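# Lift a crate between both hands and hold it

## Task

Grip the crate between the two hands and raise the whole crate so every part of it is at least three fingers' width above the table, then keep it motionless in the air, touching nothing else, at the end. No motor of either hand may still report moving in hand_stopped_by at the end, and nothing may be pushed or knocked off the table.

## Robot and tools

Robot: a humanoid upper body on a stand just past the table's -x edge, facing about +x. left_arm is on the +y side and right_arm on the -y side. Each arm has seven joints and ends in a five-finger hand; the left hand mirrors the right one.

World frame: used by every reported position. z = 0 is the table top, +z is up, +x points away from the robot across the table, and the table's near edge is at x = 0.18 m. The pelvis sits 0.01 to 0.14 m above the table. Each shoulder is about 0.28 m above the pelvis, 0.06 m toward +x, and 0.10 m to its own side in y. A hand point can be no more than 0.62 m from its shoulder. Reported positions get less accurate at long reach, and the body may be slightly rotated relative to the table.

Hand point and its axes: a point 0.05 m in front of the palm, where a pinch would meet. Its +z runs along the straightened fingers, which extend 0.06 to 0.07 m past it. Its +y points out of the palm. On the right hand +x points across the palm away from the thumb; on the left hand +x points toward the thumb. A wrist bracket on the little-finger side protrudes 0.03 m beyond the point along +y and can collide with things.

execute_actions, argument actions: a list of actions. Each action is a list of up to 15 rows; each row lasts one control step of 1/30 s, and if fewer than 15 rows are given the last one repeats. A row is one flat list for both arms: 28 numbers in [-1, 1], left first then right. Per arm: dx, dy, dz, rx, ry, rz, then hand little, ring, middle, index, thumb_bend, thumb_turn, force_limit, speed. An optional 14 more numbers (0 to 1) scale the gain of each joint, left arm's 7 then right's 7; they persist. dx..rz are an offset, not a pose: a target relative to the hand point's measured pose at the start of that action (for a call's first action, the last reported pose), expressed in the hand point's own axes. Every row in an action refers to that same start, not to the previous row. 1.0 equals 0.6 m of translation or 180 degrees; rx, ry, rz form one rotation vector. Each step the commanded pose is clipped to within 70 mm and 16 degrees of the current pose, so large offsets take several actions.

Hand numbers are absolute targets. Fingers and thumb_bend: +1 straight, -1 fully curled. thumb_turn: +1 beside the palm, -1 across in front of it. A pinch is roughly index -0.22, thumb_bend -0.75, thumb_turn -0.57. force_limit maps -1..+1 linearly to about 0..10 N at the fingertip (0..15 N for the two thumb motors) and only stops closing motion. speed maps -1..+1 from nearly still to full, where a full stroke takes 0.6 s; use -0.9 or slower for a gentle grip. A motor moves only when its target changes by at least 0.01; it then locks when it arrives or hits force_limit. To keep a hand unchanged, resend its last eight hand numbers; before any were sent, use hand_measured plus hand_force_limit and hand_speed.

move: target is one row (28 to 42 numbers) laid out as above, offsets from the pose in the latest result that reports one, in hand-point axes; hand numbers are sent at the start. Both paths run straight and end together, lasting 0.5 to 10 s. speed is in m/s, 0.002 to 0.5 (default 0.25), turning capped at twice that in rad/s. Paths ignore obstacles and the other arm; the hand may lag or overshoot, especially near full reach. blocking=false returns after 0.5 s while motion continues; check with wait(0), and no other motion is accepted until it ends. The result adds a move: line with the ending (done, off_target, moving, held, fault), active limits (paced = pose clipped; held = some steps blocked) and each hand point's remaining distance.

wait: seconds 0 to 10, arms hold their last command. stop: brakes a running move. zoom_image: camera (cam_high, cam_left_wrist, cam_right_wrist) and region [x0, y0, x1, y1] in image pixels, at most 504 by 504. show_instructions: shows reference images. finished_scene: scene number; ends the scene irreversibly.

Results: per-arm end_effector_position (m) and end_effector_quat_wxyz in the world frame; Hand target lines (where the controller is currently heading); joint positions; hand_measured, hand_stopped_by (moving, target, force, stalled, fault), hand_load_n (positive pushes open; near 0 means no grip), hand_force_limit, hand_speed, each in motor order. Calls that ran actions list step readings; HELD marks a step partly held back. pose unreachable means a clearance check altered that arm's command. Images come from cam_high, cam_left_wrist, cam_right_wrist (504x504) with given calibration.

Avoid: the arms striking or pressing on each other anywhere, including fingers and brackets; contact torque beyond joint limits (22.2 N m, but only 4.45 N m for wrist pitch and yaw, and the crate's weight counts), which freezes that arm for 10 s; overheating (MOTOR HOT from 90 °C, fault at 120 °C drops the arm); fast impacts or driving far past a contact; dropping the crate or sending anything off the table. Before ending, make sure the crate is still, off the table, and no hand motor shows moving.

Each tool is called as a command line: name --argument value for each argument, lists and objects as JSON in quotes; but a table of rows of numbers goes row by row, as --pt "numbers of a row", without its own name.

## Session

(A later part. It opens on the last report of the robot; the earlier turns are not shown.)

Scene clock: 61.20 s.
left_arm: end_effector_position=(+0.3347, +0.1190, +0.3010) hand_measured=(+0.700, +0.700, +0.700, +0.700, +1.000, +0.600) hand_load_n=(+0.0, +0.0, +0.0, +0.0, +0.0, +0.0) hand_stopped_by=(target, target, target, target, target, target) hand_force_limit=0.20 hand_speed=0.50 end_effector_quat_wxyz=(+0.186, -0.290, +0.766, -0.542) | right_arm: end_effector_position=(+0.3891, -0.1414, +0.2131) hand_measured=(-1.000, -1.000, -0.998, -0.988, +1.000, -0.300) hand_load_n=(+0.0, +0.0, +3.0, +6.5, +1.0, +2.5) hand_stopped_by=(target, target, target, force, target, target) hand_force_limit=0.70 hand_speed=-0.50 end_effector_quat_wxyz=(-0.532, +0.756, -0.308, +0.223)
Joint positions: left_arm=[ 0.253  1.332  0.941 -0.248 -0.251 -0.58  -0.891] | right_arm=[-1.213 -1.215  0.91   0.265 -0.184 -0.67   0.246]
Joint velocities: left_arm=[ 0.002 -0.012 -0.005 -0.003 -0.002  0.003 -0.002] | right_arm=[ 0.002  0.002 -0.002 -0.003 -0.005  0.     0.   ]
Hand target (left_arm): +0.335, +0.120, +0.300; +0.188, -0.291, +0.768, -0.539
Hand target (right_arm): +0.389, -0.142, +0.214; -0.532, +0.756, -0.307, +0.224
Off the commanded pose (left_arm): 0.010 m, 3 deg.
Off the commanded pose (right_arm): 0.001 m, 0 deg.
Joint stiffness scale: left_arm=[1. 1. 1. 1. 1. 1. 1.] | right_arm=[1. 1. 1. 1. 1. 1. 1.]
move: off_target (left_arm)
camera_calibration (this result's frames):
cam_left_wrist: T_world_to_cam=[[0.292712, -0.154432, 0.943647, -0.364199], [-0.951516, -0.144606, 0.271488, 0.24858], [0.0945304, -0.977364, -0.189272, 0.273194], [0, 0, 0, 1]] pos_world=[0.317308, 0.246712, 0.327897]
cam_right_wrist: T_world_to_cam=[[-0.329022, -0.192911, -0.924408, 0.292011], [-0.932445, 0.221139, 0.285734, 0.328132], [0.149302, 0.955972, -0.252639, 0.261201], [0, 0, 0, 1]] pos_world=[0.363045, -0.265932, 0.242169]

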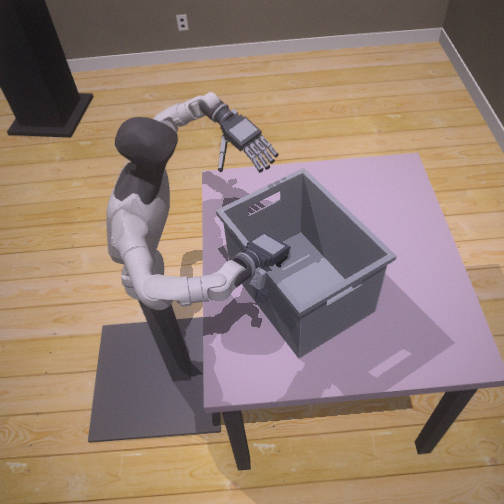

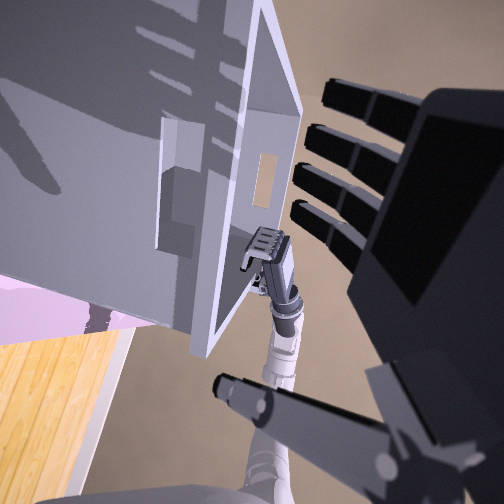

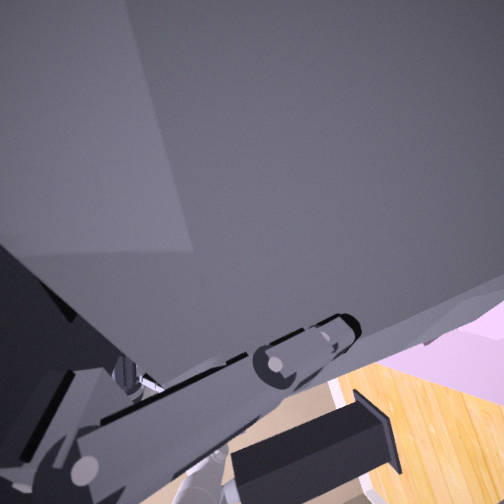

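move --target '[0.076,-0.0425,0.109,0,0,0,0.7,0.7,0.7,0.7,1,0.6,0.2,0.5, 0,0,0,0,0,0, -1,-1,-1,-1,1,-0.3,0.7,-0.5]' --speed 0.12

move --target '[0,0.10,0.033,0,0,0,0.7,0.7,0.7,0.7,1,0.6,0.2,0.5, 0,0,0,0,0,0, -1,-1,-1,-1,1,-0.3,0.7,-0.5]' --speed 0.06

Scene clock: 67.07 s.
left_arm: end_effector_position=(+0.3455, +0.0389, +0.2998) hand_measured=(+0.700, +0.700, +0.700, +0.700, +1.000, +0.600) hand_load_n=(+0.0, +0.0, +0.0, +0.0, +0.0, +0.0) hand_stopped_by=(target, target, target, target, target, target) hand_force_limit=0.20 hand_speed=0.50 end_effector_quat_wxyz=(+0.182, -0.296, +0.769, -0.537) | right_arm: end_effector_position=(+0.3891, -0.1414, +0.2131) hand_measured=(-1.000, -1.000, -0.998, -0.988, +1.000, -0.300) hand_load_n=(+0.0, +0.0, +3.0, +6.5, +1.0, +2.5) hand_stopped_by=(target, target, target, force, target, target) hand_force_limit=0.70 hand_speed=-0.50 end_effector_quat_wxyz=(-0.532, +0.756, -0.308, +0.223)
Joint positions: left_arm=[ 0.097  1.591  0.681 -0.576 -0.239 -0.067 -0.605] | right_arm=[-1.213 -1.215  0.91   0.265 -0.184 -0.67   0.246]
Joint velocities: left_arm=[-0.021 -0.012 -0.023  0.006  0.002  0.002 -0.01 ] | right_arm=[ 0.015  0.    -0.005 -0.006 -0.003  0.     0.   ]
Hand target (left_arm): +0.346, +0.039, +0.299; +0.182, -0.298, +0.769, -0.536
Hand target (right_arm): +0.389, -0.141, +0.213; -0.532, +0.756, -0.308, +0.223
Off the commanded pose (left_arm): 0.005 m, 1 deg.
Off the commanded pose (right_arm): 0.000 m, 0 deg.
Joint stiffness scale: left_arm=[1. 1. 1. 1. 1. 1. 1.] | right_arm=[1. 1. 1. 1. 1. 1. 1.]
joint sent to its limit (left arm) — the command would take joint 2 (shoulder roll) past its upper limit, so that joint was sent only as far as its limit.
move: off_target (left_arm)
camera_calibration (this result's frames):
cam_left_wrist: T_world_to_cam=[[0.308477, -0.158521, 0.93793, -0.382153], [-0.946316, -0.15126, 0.28567, 0.241797], [0.0965866, -0.975701, -0.196671, 0.195028], [0, 0, 0, 1]] pos_world=[0.327864, 0.166284, 0.327715]
cam_right_wrist: T_world_to_cam=[[-0.32904, -0.192903, -0.924403, 0.292012], [-0.932444, 0.221108, 0.285761, 0.328118], [0.149269, 0.955981, -0.252624, 0.261197], [0, 0, 0, 1]] pos_world=[0.363046, -0.265919, 0.242158]

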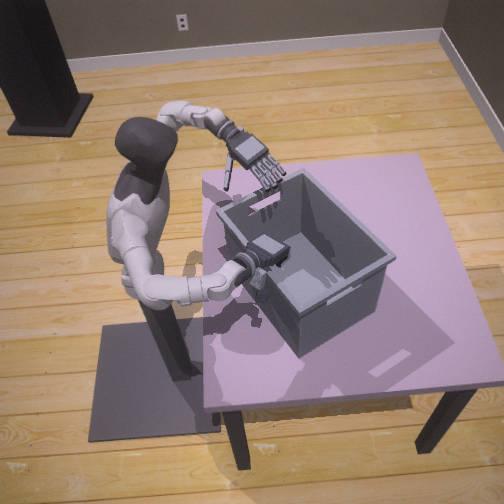

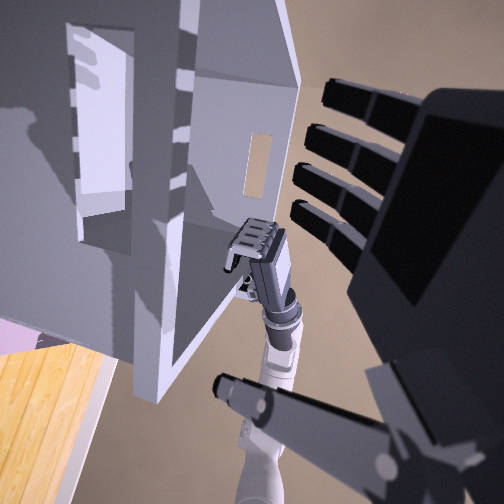

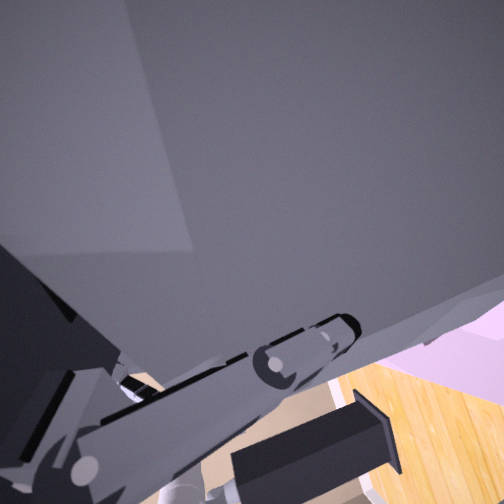

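Scene clock: 68.43 s.
left_arm: end_effector_position=(+0.3437, +0.0385, +0.2399) hand_measured=(+0.700, +0.700, +0.700, +0.700, +1.000, +0.600) hand_load_n=(+0.0, +0.0, +0.0, +0.0, +0.0, +0.0) hand_stopped_by=(target, target, target, target, target, target) hand_force_limit=0.20 hand_speed=0.50 end_effector_quat_wxyz=(+0.180, -0.302, +0.764, -0.542) | right_arm: end_effector_position=(+0.3891, -0.1414, +0.2131) hand_measured=(-1.000, -1.000, -0.998, -0.988, +1.000, -0.300) hand_load_n=(+0.0, +0.0, +3.0, +6.5, +1.0, +2.5) hand_stopped_by=(target, target, target, force, target, target) hand_force_limit=0.70 hand_speed=-0.50 end_effector_quat_wxyz=(-0.532, +0.756, -0.308, +0.223)
Joint positions: left_arm=[ 0.179  1.522  0.427 -0.629 -0.004 -0.093 -0.352] | right_arm=[-1.213 -1.215  0.91   0.265 -0.184 -0.67   0.246]
Joint velocities: left_arm=[-0.006 -0.002  0.015  0.009 -0.002  0.     0.006] | right_arm=[ 0.    -0.008  0.002  0.    -0.005  0.     0.   ]
Hand target (left_arm): +0.344, +0.038, +0.239; +0.181, -0.300, +0.764, -0.541
Hand target (right_arm): +0.389, -0.141, +0.213; -0.532, +0.756, -0.308, +0.223
Off the commanded pose (left_arm): 0.004 m, 1 deg.
Off the commanded pose (right_arm): 0.000 m, 0 deg.
Joint stiffness scale: left_arm=[1. 1. 1. 1. 1. 1. 1.] | right_arm=[1. 1. 1. 1. 1. 1. 1.]
move: off_target (left_arm)
camera_calibration (this result's frames):
cam_left_wrist: T_world_to_cam=[[0.314161, -0.141413, 0.938779, -0.328366], [-0.943748, -0.153977, 0.292629, 0.254737], [0.103168, -0.977903, -0.181831, 0.177365], [0, 0, 0, 1]] pos_world=[0.325269, 0.166234, 0.26597]
cam_right_wrist: T_world_to_cam=[[-0.32904, -0.192902, -0.924403, 0.292012], [-0.932444, 0.221109, 0.285762, 0.328118], [0.14927, 0.955981, -0.252623, 0.261196], [0, 0, 0, 1]] pos_world=[0.363046, -0.265919, 0.242158]

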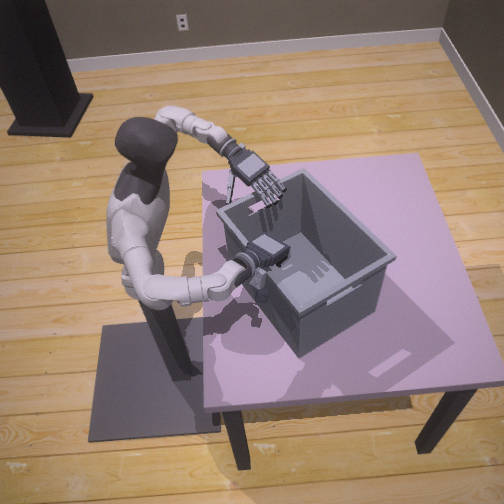

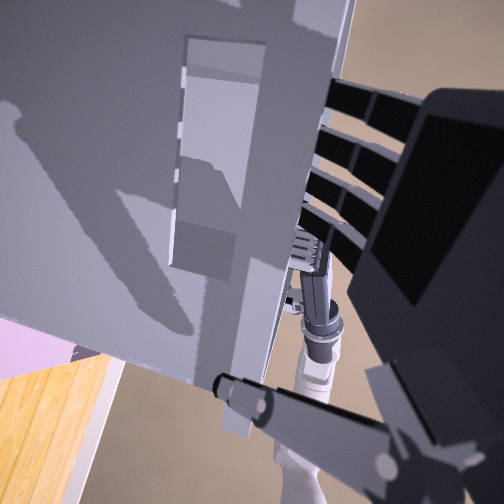

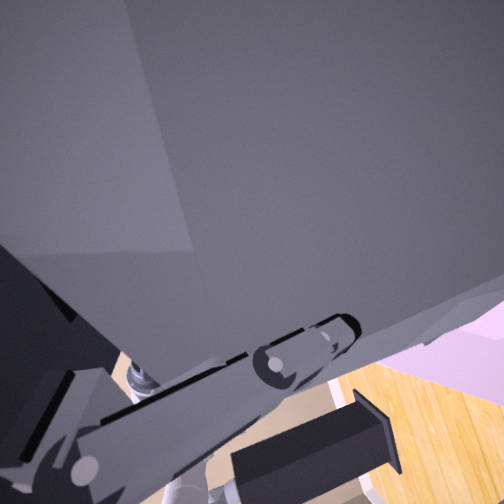

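execute_actions --actions '[[[0,-0.004,0.025,0,0,0,0.7,0.7,0.7,0.7,1,0.6,0.2,0.5, 0,0,0,0,0,0, -1,-1,-1,-1,1,-0.3,0.7,-0.5]],[[0,0,0,0,0,0,0.7,0.7,0.7,0.7,1,0.6,0.2,0.5, 0,0,0,0,0,0, -1,-1,-1,-1,1,-0.3,0.7,-0.5]],[[0,0,0,0,0,0,-1,-1,-1,-1,1,0.6,0.2,-0.2, 0,0,0,0,0,0, -1,-1,-1,-1,1,-0.3,0.7,-0.5]],[[0,0,0,0,0,0,-1,-1,-1,-1,1,0.6,0.2,-0.2, 0,0,0,0,0,0, -1,-1,-1,-1,1,-0.3,0.7,-0.5]],[[0,0,0,0,0,0,-1,-1,-1,-1,1,0.6,0.2,-0.2, 0,0,0,0,0,0, -1,-1,-1,-1,1,-0.3,0.7,-0.5]],[[0,0,0.03,0,0,0,-0.97,-0.97,-0.97,-0.97,1,0.6,0.4,-0.4, 0,0,0,0,0,0, -1,-1,-1,-1,1,-0.3,0.7,-0.5]],[[0,0,0,0,0,0,-0.97,-0.97,-0.97,-0.97,1,0.6,0.4,-0.4, 0,0,0,0,0,0, -1,-1,-1,-1,1,-0.3,0.7,-0.5]],[[0,0,0,0,0,0,-0.97,-0.97,-0.97,-0.97,1,0.6,0.4,-0.4, 0,0,0,0,0,0, -1,-1,-1,-1,1,-0.3,0.7,-0.5]]]'

Scene clock: 73.70 s.
left_arm: end_effector_position=(+0.3364, +0.0141, +0.2084) hand_measured=(-0.764, -0.722, -0.678, -0.566, +1.000, +0.600) hand_load_n=(+6.5, +0.0, +0.0, +0.0, +0.5, -0.5) hand_stopped_by=(force, force, force, force, target, target) hand_force_limit=0.40 hand_speed=-0.40 end_effector_quat_wxyz=(+0.138, -0.289, +0.794, -0.516) | right_arm: end_effector_position=(+0.3854, -0.1436, +0.2122) hand_measured=(-1.000, -1.000, -0.998, -0.988, +1.002, -0.300) hand_load_n=(+0.0, +0.0, +4.5, +3.5, +2.5, +3.5) hand_stopped_by=(target, target, target, force, target, target) hand_force_limit=0.70 hand_speed=-0.50 end_effector_quat_wxyz=(-0.526, +0.763, -0.304, +0.219)
Joint positions: left_arm=[-0.323  1.572 -0.168 -0.619  0.022 -0.019 -0.337] | right_arm=[-1.217 -1.224  0.91   0.268 -0.185 -0.691  0.262]
Joint velocities: left_arm=[-0.011  0.018 -0.008 -0.006 -0.003  0.     0.   ] | right_arm=[ 0.005  0.    -0.003 -0.015 -0.005  0.     0.   ]
Hand target (left_arm): +0.337, +0.014, +0.209; +0.138, -0.290, +0.794, -0.516
Hand target (right_arm): +0.386, -0.144, +0.212; -0.527, +0.762, -0.304, +0.220
Off the commanded pose (left_arm): 0.000 m, 0 deg.
Off the commanded pose (right_arm): 0.000 m, 0 deg.
Joint stiffness scale: left_arm=[1. 1. 1. 1. 1. 1. 1.] | right_arm=[1. 1. 1. 1. 1. 1. 1.]
Step readings (end_effector_position; steps 1 to 15: 1st action; 16 to 30: 2nd action; 31 to 45: 3rd action; 46 to 60: 4th action; 61 to 75: 5th action; 76 to 90: 6th action; 91 to 105: 7th action; 106 to 120: 8th action):
0: left_arm (+0.3438, +0.0385, +0.2400) | right_arm (+0.3891, -0.1414, +0.2131)
1: left_arm (+0.3438, +0.0385, +0.2400) | right_arm (+0.3891, -0.1414, +0.2131)
2: left_arm (+0.3440, +0.0379, +0.2397) | right_arm (+0.3891, -0.1414, +0.2131)
4: left_arm (+0.3470, +0.0352, +0.2375) | right_arm (+0.3891, -0.1414, +0.2131)
8: left_arm (+0.3483, +0.0302, +0.2344) | right_arm (+0.3910, -0.1458, +0.2126)
15: left_arm (+0.3486, +0.0289, +0.2312) | right_arm (+0.3911, -0.1463, +0.2126)
16: left_arm (+0.3486, +0.0289, +0.2311) | right_arm (+0.3911, -0.1463, +0.2126)
17: left_arm (+0.3485, +0.0290, +0.2308) | right_arm (+0.3912, -0.1463, +0.2126)
19: left_arm (+0.3483, +0.0292, +0.2305) | right_arm (+0.3912, -0.1463, +0.2126)
23: left_arm (+0.3483, +0.0292, +0.2305) | right_arm (+0.3912, -0.1463, +0.2126)
30: left_arm (+0.3483, +0.0292, +0.2305) | right_arm (+0.3912, -0.1463, +0.2126)
31: left_arm (+0.3483, +0.0292, +0.2304) | right_arm (+0.3912, -0.1463, +0.2126)
32: left_arm (+0.3482, +0.0293, +0.2303) | right_arm (+0.3912, -0.1463, +0.2126)
34: left_arm (+0.3482, +0.0293, +0.2302) | right_arm (+0.3912, -0.1463, +0.2126)
38: left_arm (+0.3481, +0.0294, +0.2301) | right_arm (+0.3912, -0.1463, +0.2126)
45: left_arm (+0.3481, +0.0294, +0.2302) | right_arm (+0.3912, -0.1463, +0.2126)
46: left_arm (+0.3477, +0.0288, +0.2306) | right_arm (+0.3907, -0.1460, +0.2126)
47: left_arm (+0.3467, +0.0281, +0.2307) | right_arm (+0.3905, -0.1458, +0.2126)
49: left_arm (+0.3444, +0.0271, +0.2302) | right_arm (+0.3902, -0.1457, +0.2126)
53: left_arm (+0.3437, +0.0270, +0.2295) | right_arm (+0.3893, -0.1447, +0.2125)
60: left_arm (+0.3432, +0.0272, +0.2288) | right_arm (+0.3887, -0.1438, +0.2125)
61: left_arm (+0.3432, +0.0272, +0.2288) | right_arm (+0.3887, -0.1438, +0.2125)
62: left_arm (+0.3431, +0.0271, +0.2288) | right_arm (+0.3886, -0.1437, +0.2125)
64: left_arm (+0.3431, +0.0271, +0.2288) | right_arm (+0.3886, -0.1437, +0.2125)
68: left_arm (+0.3431, +0.0271, +0.2288) | right_arm (+0.3886, -0.1437, +0.2125)
75: left_arm (+0.3431, +0.0271, +0.2288) | right_arm (+0.3886, -0.1437, +0.2125)
76: left_arm (+0.3430, +0.0271, +0.2288) | right_arm (+0.3886, -0.1438, +0.2125)
77: left_arm (+0.3430, +0.0269, +0.2284) | right_arm (+0.3886, -0.1438, +0.2125)
79: left_arm (+0.3442, +0.0239, +0.2256) | right_arm (+0.3886, -0.1438, +0.2125)
83: left_arm (+0.3468, +0.0185, +0.2193) | right_arm (+0.3890, -0.1455, +0.2124)
90: left_arm (+0.3436, +0.0151, +0.2125) | right_arm (+0.3884, -0.1456, +0.2123)
91: left_arm (+0.3427, +0.0149, +0.2117) | right_arm (+0.3880, -0.1453, +0.2123)
92: left_arm (+0.3417, +0.0149, +0.2108) | right_arm (+0.3875, -0.1448, +0.2123)
94: left_arm (+0.3405, +0.0147, +0.2103) | right_arm (+0.3870, -0.1446, +0.2122)
98: left_arm (+0.3381, +0.0143, +0.2092) | right_arm (+0.3862, -0.1440, +0.2122)
105: left_arm (+0.3367, +0.0141, +0.2085) | right_arm (+0.3857, -0.1436, +0.2122)
106: left_arm (+0.3367, +0.0141, +0.2085) | right_arm (+0.3857, -0.1436, +0.2122)
107: left_arm (+0.3366, +0.0141, +0.2085) | right_arm (+0.3856, -0.1435, +0.2122)
109: left_arm (+0.3365, +0.0141, +0.2085) | right_arm (+0.3855, -0.1436, +0.2122)
113: left_arm (+0.3364, +0.0141, +0.2084) | right_arm (+0.3854, -0.1436, +0.2122)
120: end_effector_position above
camera_calibration (this result's frames):
cam_left_wrist: T_world_to_cam=[[0.372292, -0.214219, 0.903055, -0.311044], [-0.928004, -0.100997, 0.35862, 0.233474], [0.0143832, -0.97155, -0.236396, 0.189663], [0, 0, 0, 1]] pos_world=[0.329736, 0.141216, 0.241997]
cam_right_wrist: T_world_to_cam=[[-0.333421, -0.212307, -0.918562, 0.287188], [-0.933004, 0.214238, 0.289146, 0.323975], [0.135403, 0.953429, -0.269515, 0.272156], [0, 0, 0, 1]] pos_world=[0.361173, -0.267917, 0.243474]

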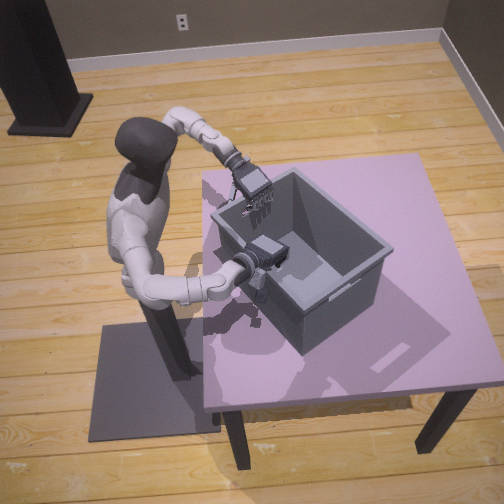

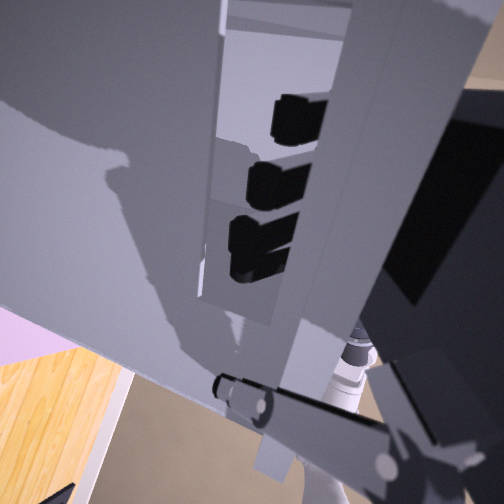

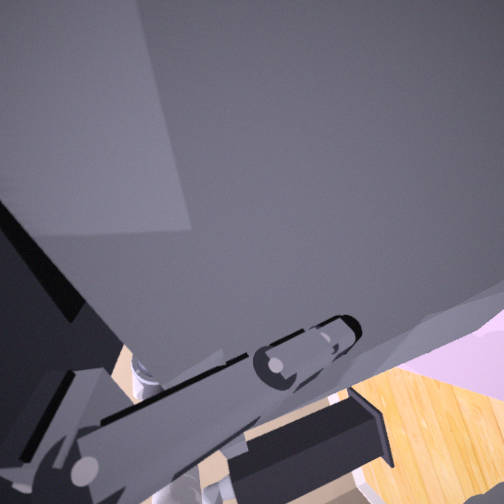

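execute_actions --actions '[[[0,0,0.0,0,0,0,-1,-1,-1,-1,1,0.6,0.7,-0.4, 0,0,0,0,0,0, -1,-1,-1,-1,1,-0.3,0.7,-0.5]],[[0,0,0.0,0,0,0,-1,-1,-1,-1,1,0.6,0.7,-0.4, 0,0,0,0,0,0, -1,-1,-1,-1,1,-0.3,0.7,-0.5]],[[0,0,0,0,0,0,-1,-1,-1,-1,1,0.6,0.7,-0.4, 0,0,0,0,0,0, -1,-1,-1,-1,1,-0.3,0.7,-0.5]]]'

Scene clock: 76.50 s.
left_arm: end_effector_position=(+0.3324, +0.0153, +0.2048) hand_measured=(-0.792, -0.814, -0.838, -0.858, +1.000, +0.600) hand_load_n=(+0.0, +0.0, +0.5, +4.5, +0.5, -0.5) hand_stopped_by=(force, force, force, force, target, target) hand_force_limit=0.70 hand_speed=-0.40 end_effector_quat_wxyz=(+0.138, -0.275, +0.804, -0.509) | right_arm: end_effector_position=(+0.3818, -0.1400, +0.2121) hand_measured=(-1.000, -1.000, -0.998, -0.988, +1.002, -0.300) hand_load_n=(+0.0, +0.0, +4.0, +3.5, +2.0, +3.0) hand_stopped_by=(target, target, target, force, target, target) hand_force_limit=0.70 hand_speed=-0.50 end_effector_quat_wxyz=(-0.528, +0.767, -0.296, +0.213)
Joint positions: left_arm=[-0.321  1.575 -0.171 -0.623  0.046 -0.038 -0.349] | right_arm=[-1.218 -1.222  0.91   0.264 -0.185 -0.707  0.264]
Joint velocities: left_arm=[ 0.006 -0.008  0.002 -0.017  0.006  0.     0.   ] | right_arm=[0.002 0.    0.002 0.006 0.014 0.    0.   ]
Hand target (left_arm): +0.332, +0.015, +0.205; +0.138, -0.277, +0.803, -0.509
Hand target (right_arm): +0.382, -0.140, +0.212; -0.528, +0.766, -0.296, +0.213
Off the commanded pose (left_arm): 0.000 m, 0 deg.
Off the commanded pose (right_arm): 0.000 m, 0 deg.
Joint stiffness scale: left_arm=[1. 1. 1. 1. 1. 1. 1.] | right_arm=[1. 1. 1. 1. 1. 1. 1.]
Step readings (end_effector_position; steps 1 to 15: 1st action; 16 to 30: 2nd action; 31 to 45: 3rd action):
0: left_arm (+0.3364, +0.0141, +0.2084) | right_arm (+0.3854, -0.1436, +0.2122)
1: left_arm (+0.3364, +0.0141, +0.2084) | right_arm (+0.3854, -0.1436, +0.2122)
2: left_arm (+0.3363, +0.0141, +0.2084) | right_arm (+0.3853, -0.1436, +0.2121)
4: left_arm (+0.3348, +0.0139, +0.2077) | right_arm (+0.3843, -0.1430, +0.2121)
8: left_arm (+0.3330, +0.0143, +0.2061) | right_arm (+0.3829, -0.1415, +0.2121)
15: left_arm (+0.3327, +0.0149, +0.2053) | right_arm (+0.3824, -0.1404, +0.2121)
16: left_arm (+0.3327, +0.0150, +0.2053) | right_arm (+0.3824, -0.1404, +0.2121)
17: left_arm (+0.3327, +0.0151, +0.2052) | right_arm (+0.3823, -0.1404, +0.2121)
19: left_arm (+0.3325, +0.0152, +0.2050) | right_arm (+0.3820, -0.1402, +0.2121)
23: left_arm (+0.3325, +0.0152, +0.2050) | right_arm (+0.3820, -0.1401, +0.2121)
30: left_arm (+0.3325, +0.0152, +0.2050) | right_arm (+0.3820, -0.1401, +0.2121)
31: left_arm (+0.3325, +0.0152, +0.2049) | right_arm (+0.3820, -0.1401, +0.2121)
32: left_arm (+0.3324, +0.0152, +0.2049) | right_arm (+0.3819, -0.1401, +0.2121)
34: left_arm (+0.3324, +0.0153, +0.2048) | right_arm (+0.3818, -0.1400, +0.2121)
38: left_arm (+0.3324, +0.0153, +0.2048) | right_arm (+0.3818, -0.1400, +0.2121)
45: end_effector_position above
camera_calibration (this result's frames):
cam_left_wrist: T_world_to_cam=[[0.359594, -0.246912, 0.899848, -0.300622], [-0.933068, -0.0861576, 0.349228, 0.234526], [-0.00869989, -0.9652, -0.261368, 0.202706], [0, 0, 0, 1]] pos_world=[0.328695, 0.141631, 0.241592]
cam_right_wrist: T_world_to_cam=[[-0.330676, -0.219372, -0.917894, 0.284506], [-0.936812, 0.193967, 0.291135, 0.318009], [0.114174, 0.956166, -0.269651, 0.277759], [0, 0, 0, 1]] pos_world=[0.360281, -0.264854, 0.243461]

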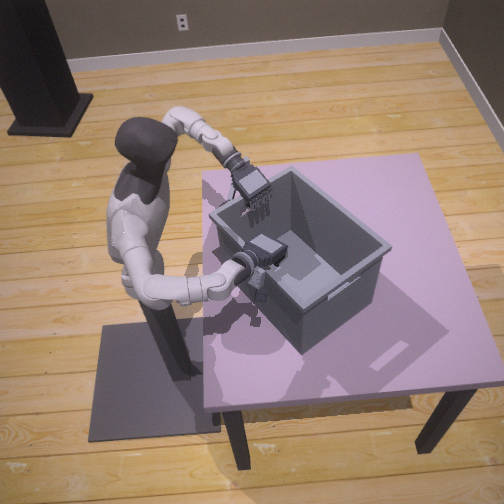

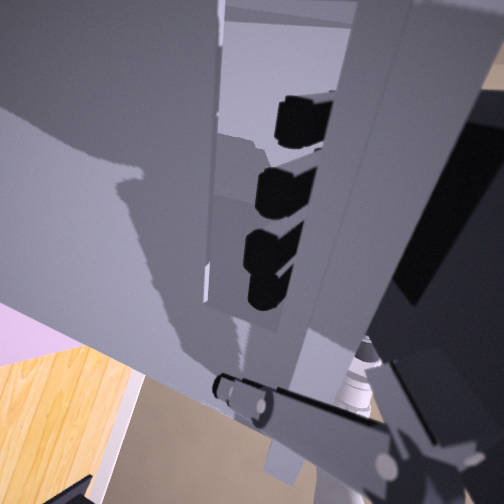

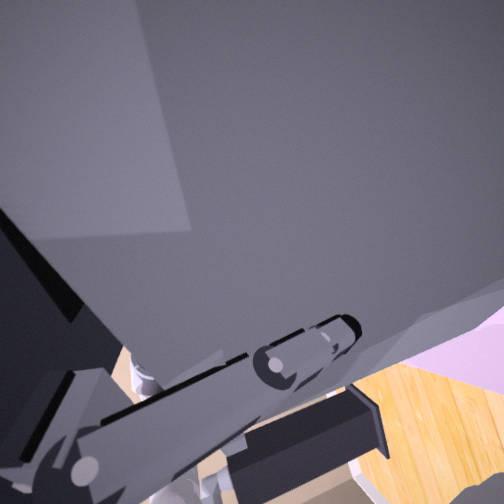

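move --target '[0.005,-0.224,-0.111,0,0,0,-1,-1,-1,-1,1,0.6,0.7,-0.4, 0,-0.235,-0.088,0,0,0,-1,-1,-1,-1,1,-0.3,0.7,-0.5]' --speed 0.05

Scene clock: 82.43 s.
left_arm: end_effector_position=(+0.3310, +0.0110, +0.3621) hand_measured=(-0.792, -0.814, -0.836, -0.858, +1.000, +0.600) hand_load_n=(+0.5, +2.5, +3.0, +4.0, +1.5, +0.5) hand_stopped_by=(force, force, force, force, target, target) hand_force_limit=0.70 hand_speed=-0.40 end_effector_quat_wxyz=(+0.145, -0.250, +0.802, -0.523) | right_arm: end_effector_position=(+0.3748, -0.1417, +0.3587) hand_measured=(-1.000, -1.000, -0.998, -0.988, +1.002, -0.300) hand_load_n=(+0.0, +0.0, +7.5, +6.0, +3.0, +8.0) hand_stopped_by=(target, target, target, force, target, target) hand_force_limit=0.70 hand_speed=-0.50 end_effector_quat_wxyz=(-0.529, +0.767, -0.305, +0.197)
Joint positions: left_arm=[-1.039  1.582 -0.026 -0.442 -0.39   0.063 -0.999] | right_arm=[-1.586 -1.214  0.684  0.395  0.282 -0.641  1.006]
Joint velocities: left_arm=[ 0.008 -0.002 -0.017  0.018 -0.023  0.013 -0.016] | right_arm=[-0.003  0.015  0.    -0.005 -0.005  0.003  0.032]
Hand target (left_arm): +0.333, +0.018, +0.349; +0.144, -0.263, +0.814, -0.498
Hand target (right_arm): +0.376, -0.142, +0.364; -0.531, +0.765, -0.303, +0.203
Off the commanded pose (left_arm): 0.012 m, 3 deg.
Off the commanded pose (right_arm): 0.007 m, 2 deg.
Joint stiffness scale: left_arm=[1. 1. 1. 1. 1. 1. 1.] | right_arm=[1. 1. 1. 1. 1. 1. 1.]
joint sent to its limit (left arm) — the command would take joint 2 (shoulder roll) past its upper limit, so that joint was sent only as far as its limit.
joint sent to its limit (right arm) — the command would take joint 1 (shoulder pitch) past its lower limit, so that joint was sent only as far as its limit.
move: off_target (left_arm, right_arm)
camera_calibration (this result's frames):
cam_left_wrist: T_world_to_cam=[[0.309377, -0.246062, 0.918553, -0.432918], [-0.95036, -0.046285, 0.307691, 0.198319], [-0.0331957, -0.968148, -0.248167, 0.243079], [0, 0, 0, 1]] pos_world=[0.330478, 0.137991, 0.396961]
cam_right_wrist: T_world_to_cam=[[-0.361306, -0.209063, -0.908708, 0.425994], [-0.927, 0.185719, 0.325852, 0.251868], [0.10064, 0.960105, -0.260903, 0.322219], [0, 0, 0, 1]] pos_world=[0.354967, -0.267081, 0.389101]

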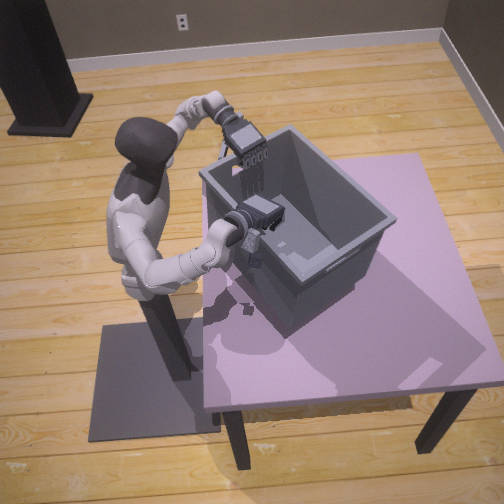

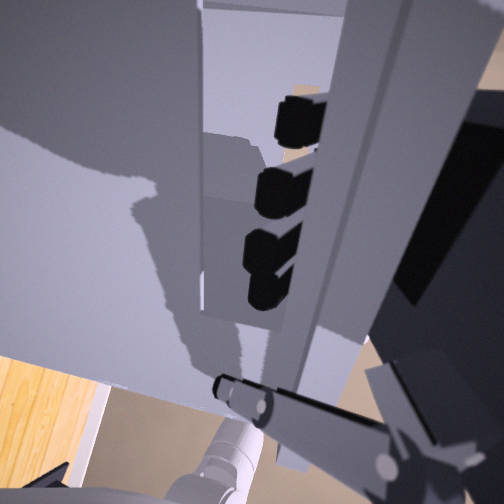

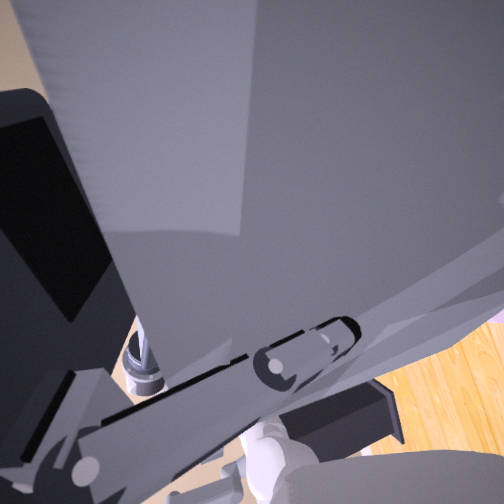

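zoom_image --camera "cam_high" --region '[150, 80, 504, 420]'

wait --seconds 1

Region (150, 80, 504, 420) of cam_high's 504x504 image, scaled by 1.424, with more detail than that image has; it fills the top 484 rows of this view, and the rest is white.

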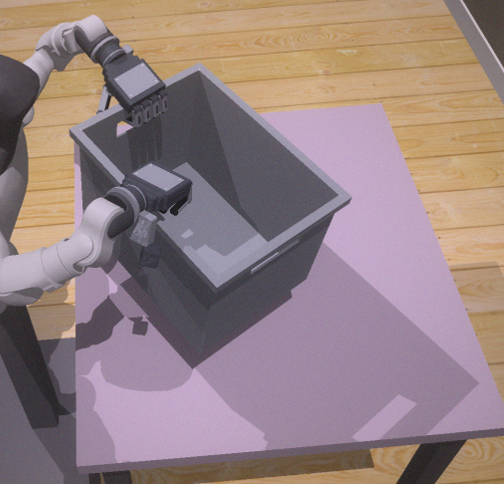

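Scene clock: 84.43 s.
left_arm: end_effector_position=(+0.3309, +0.0111, +0.3618) hand_measured=(-0.792, -0.814, -0.836, -0.858, +1.000, +0.600) hand_load_n=(+0.5, +2.5, +3.0, +4.0, +1.5, +0.0) hand_stopped_by=(force, force, force, force, target, target) hand_force_limit=0.70 hand_speed=-0.40 end_effector_quat_wxyz=(+0.144, -0.250, +0.802, -0.523) | right_arm: end_effector_position=(+0.3747, -0.1417, +0.3583) hand_measured=(-1.000, -1.000, -0.998, -0.988, +1.002, -0.300) hand_load_n=(+0.0, +0.0, +7.5, +6.0, +3.0, +8.0) hand_stopped_by=(target, target, target, force, target, target) hand_force_limit=0.70 hand_speed=-0.50 end_effector_quat_wxyz=(-0.528, +0.768, -0.305, +0.196)
Joint positions: left_arm=[-1.039  1.582 -0.027 -0.441 -0.391  0.064 -1.   ] | right_arm=[-1.586 -1.214  0.684  0.395  0.282 -0.641  1.007]
Joint velocities: left_arm=[-0.015  0.005  0.003  0.003 -0.012  0.     0.   ] | right_arm=[-0.009 -0.005 -0.005 -0.006  0.009  0.     0.   ]
Hand target (left_arm): +0.333, +0.018, +0.349; +0.144, -0.263, +0.814, -0.498
Hand target (right_arm): +0.376, -0.142, +0.364; -0.531, +0.765, -0.303, +0.203
Off the commanded pose (left_arm): 0.012 m, 3 deg.
Off the commanded pose (right_arm): 0.008 m, 2 deg.
Joint stiffness scale: left_arm=[1. 1. 1. 1. 1. 1. 1.] | right_arm=[1. 1. 1. 1. 1. 1. 1.]
wait: 1.00 s; at rest from the start
camera_calibration (this result's frames):
cam_left_wrist: T_world_to_cam=[[0.311819, -0.246255, 0.917675, -0.433067], [-0.949544, -0.046507, 0.310168, 0.19714], [-0.0337022, -0.968089, -0.248332, 0.243266], [0, 0, 0, 1]] pos_world=[0.33043, 0.138026, 0.396679]
cam_right_wrist: T_world_to_cam=[[-0.362532, -0.210163, -0.907966, 0.42569], [-0.926611, 0.185626, 0.32701, 0.251294], [0.0998165, 0.959882, -0.262035, 0.322787], [0, 0, 0, 1]] pos_world=[0.354958, -0.26702, 0.388918]

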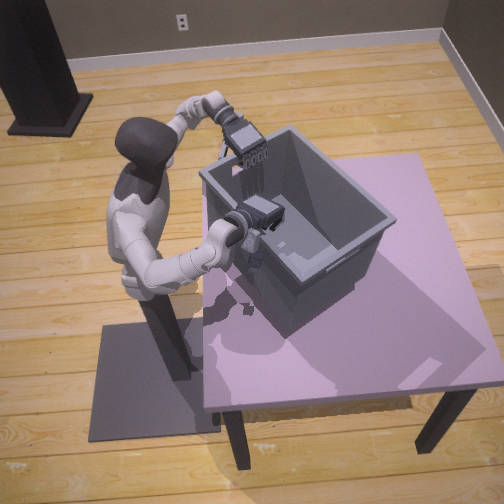

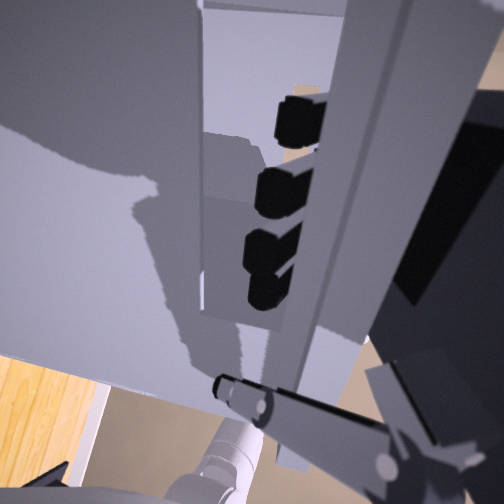

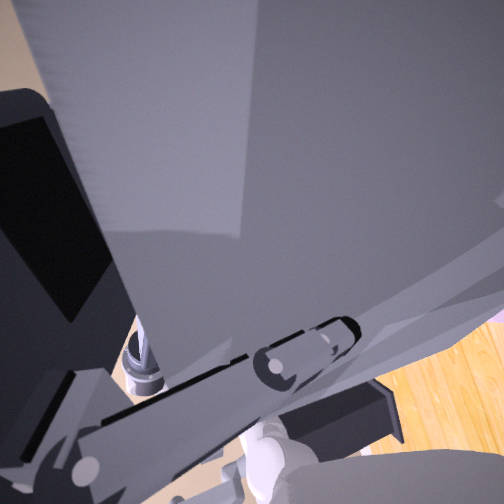

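finished_scene --scene 2

The scene is finished: the task was done.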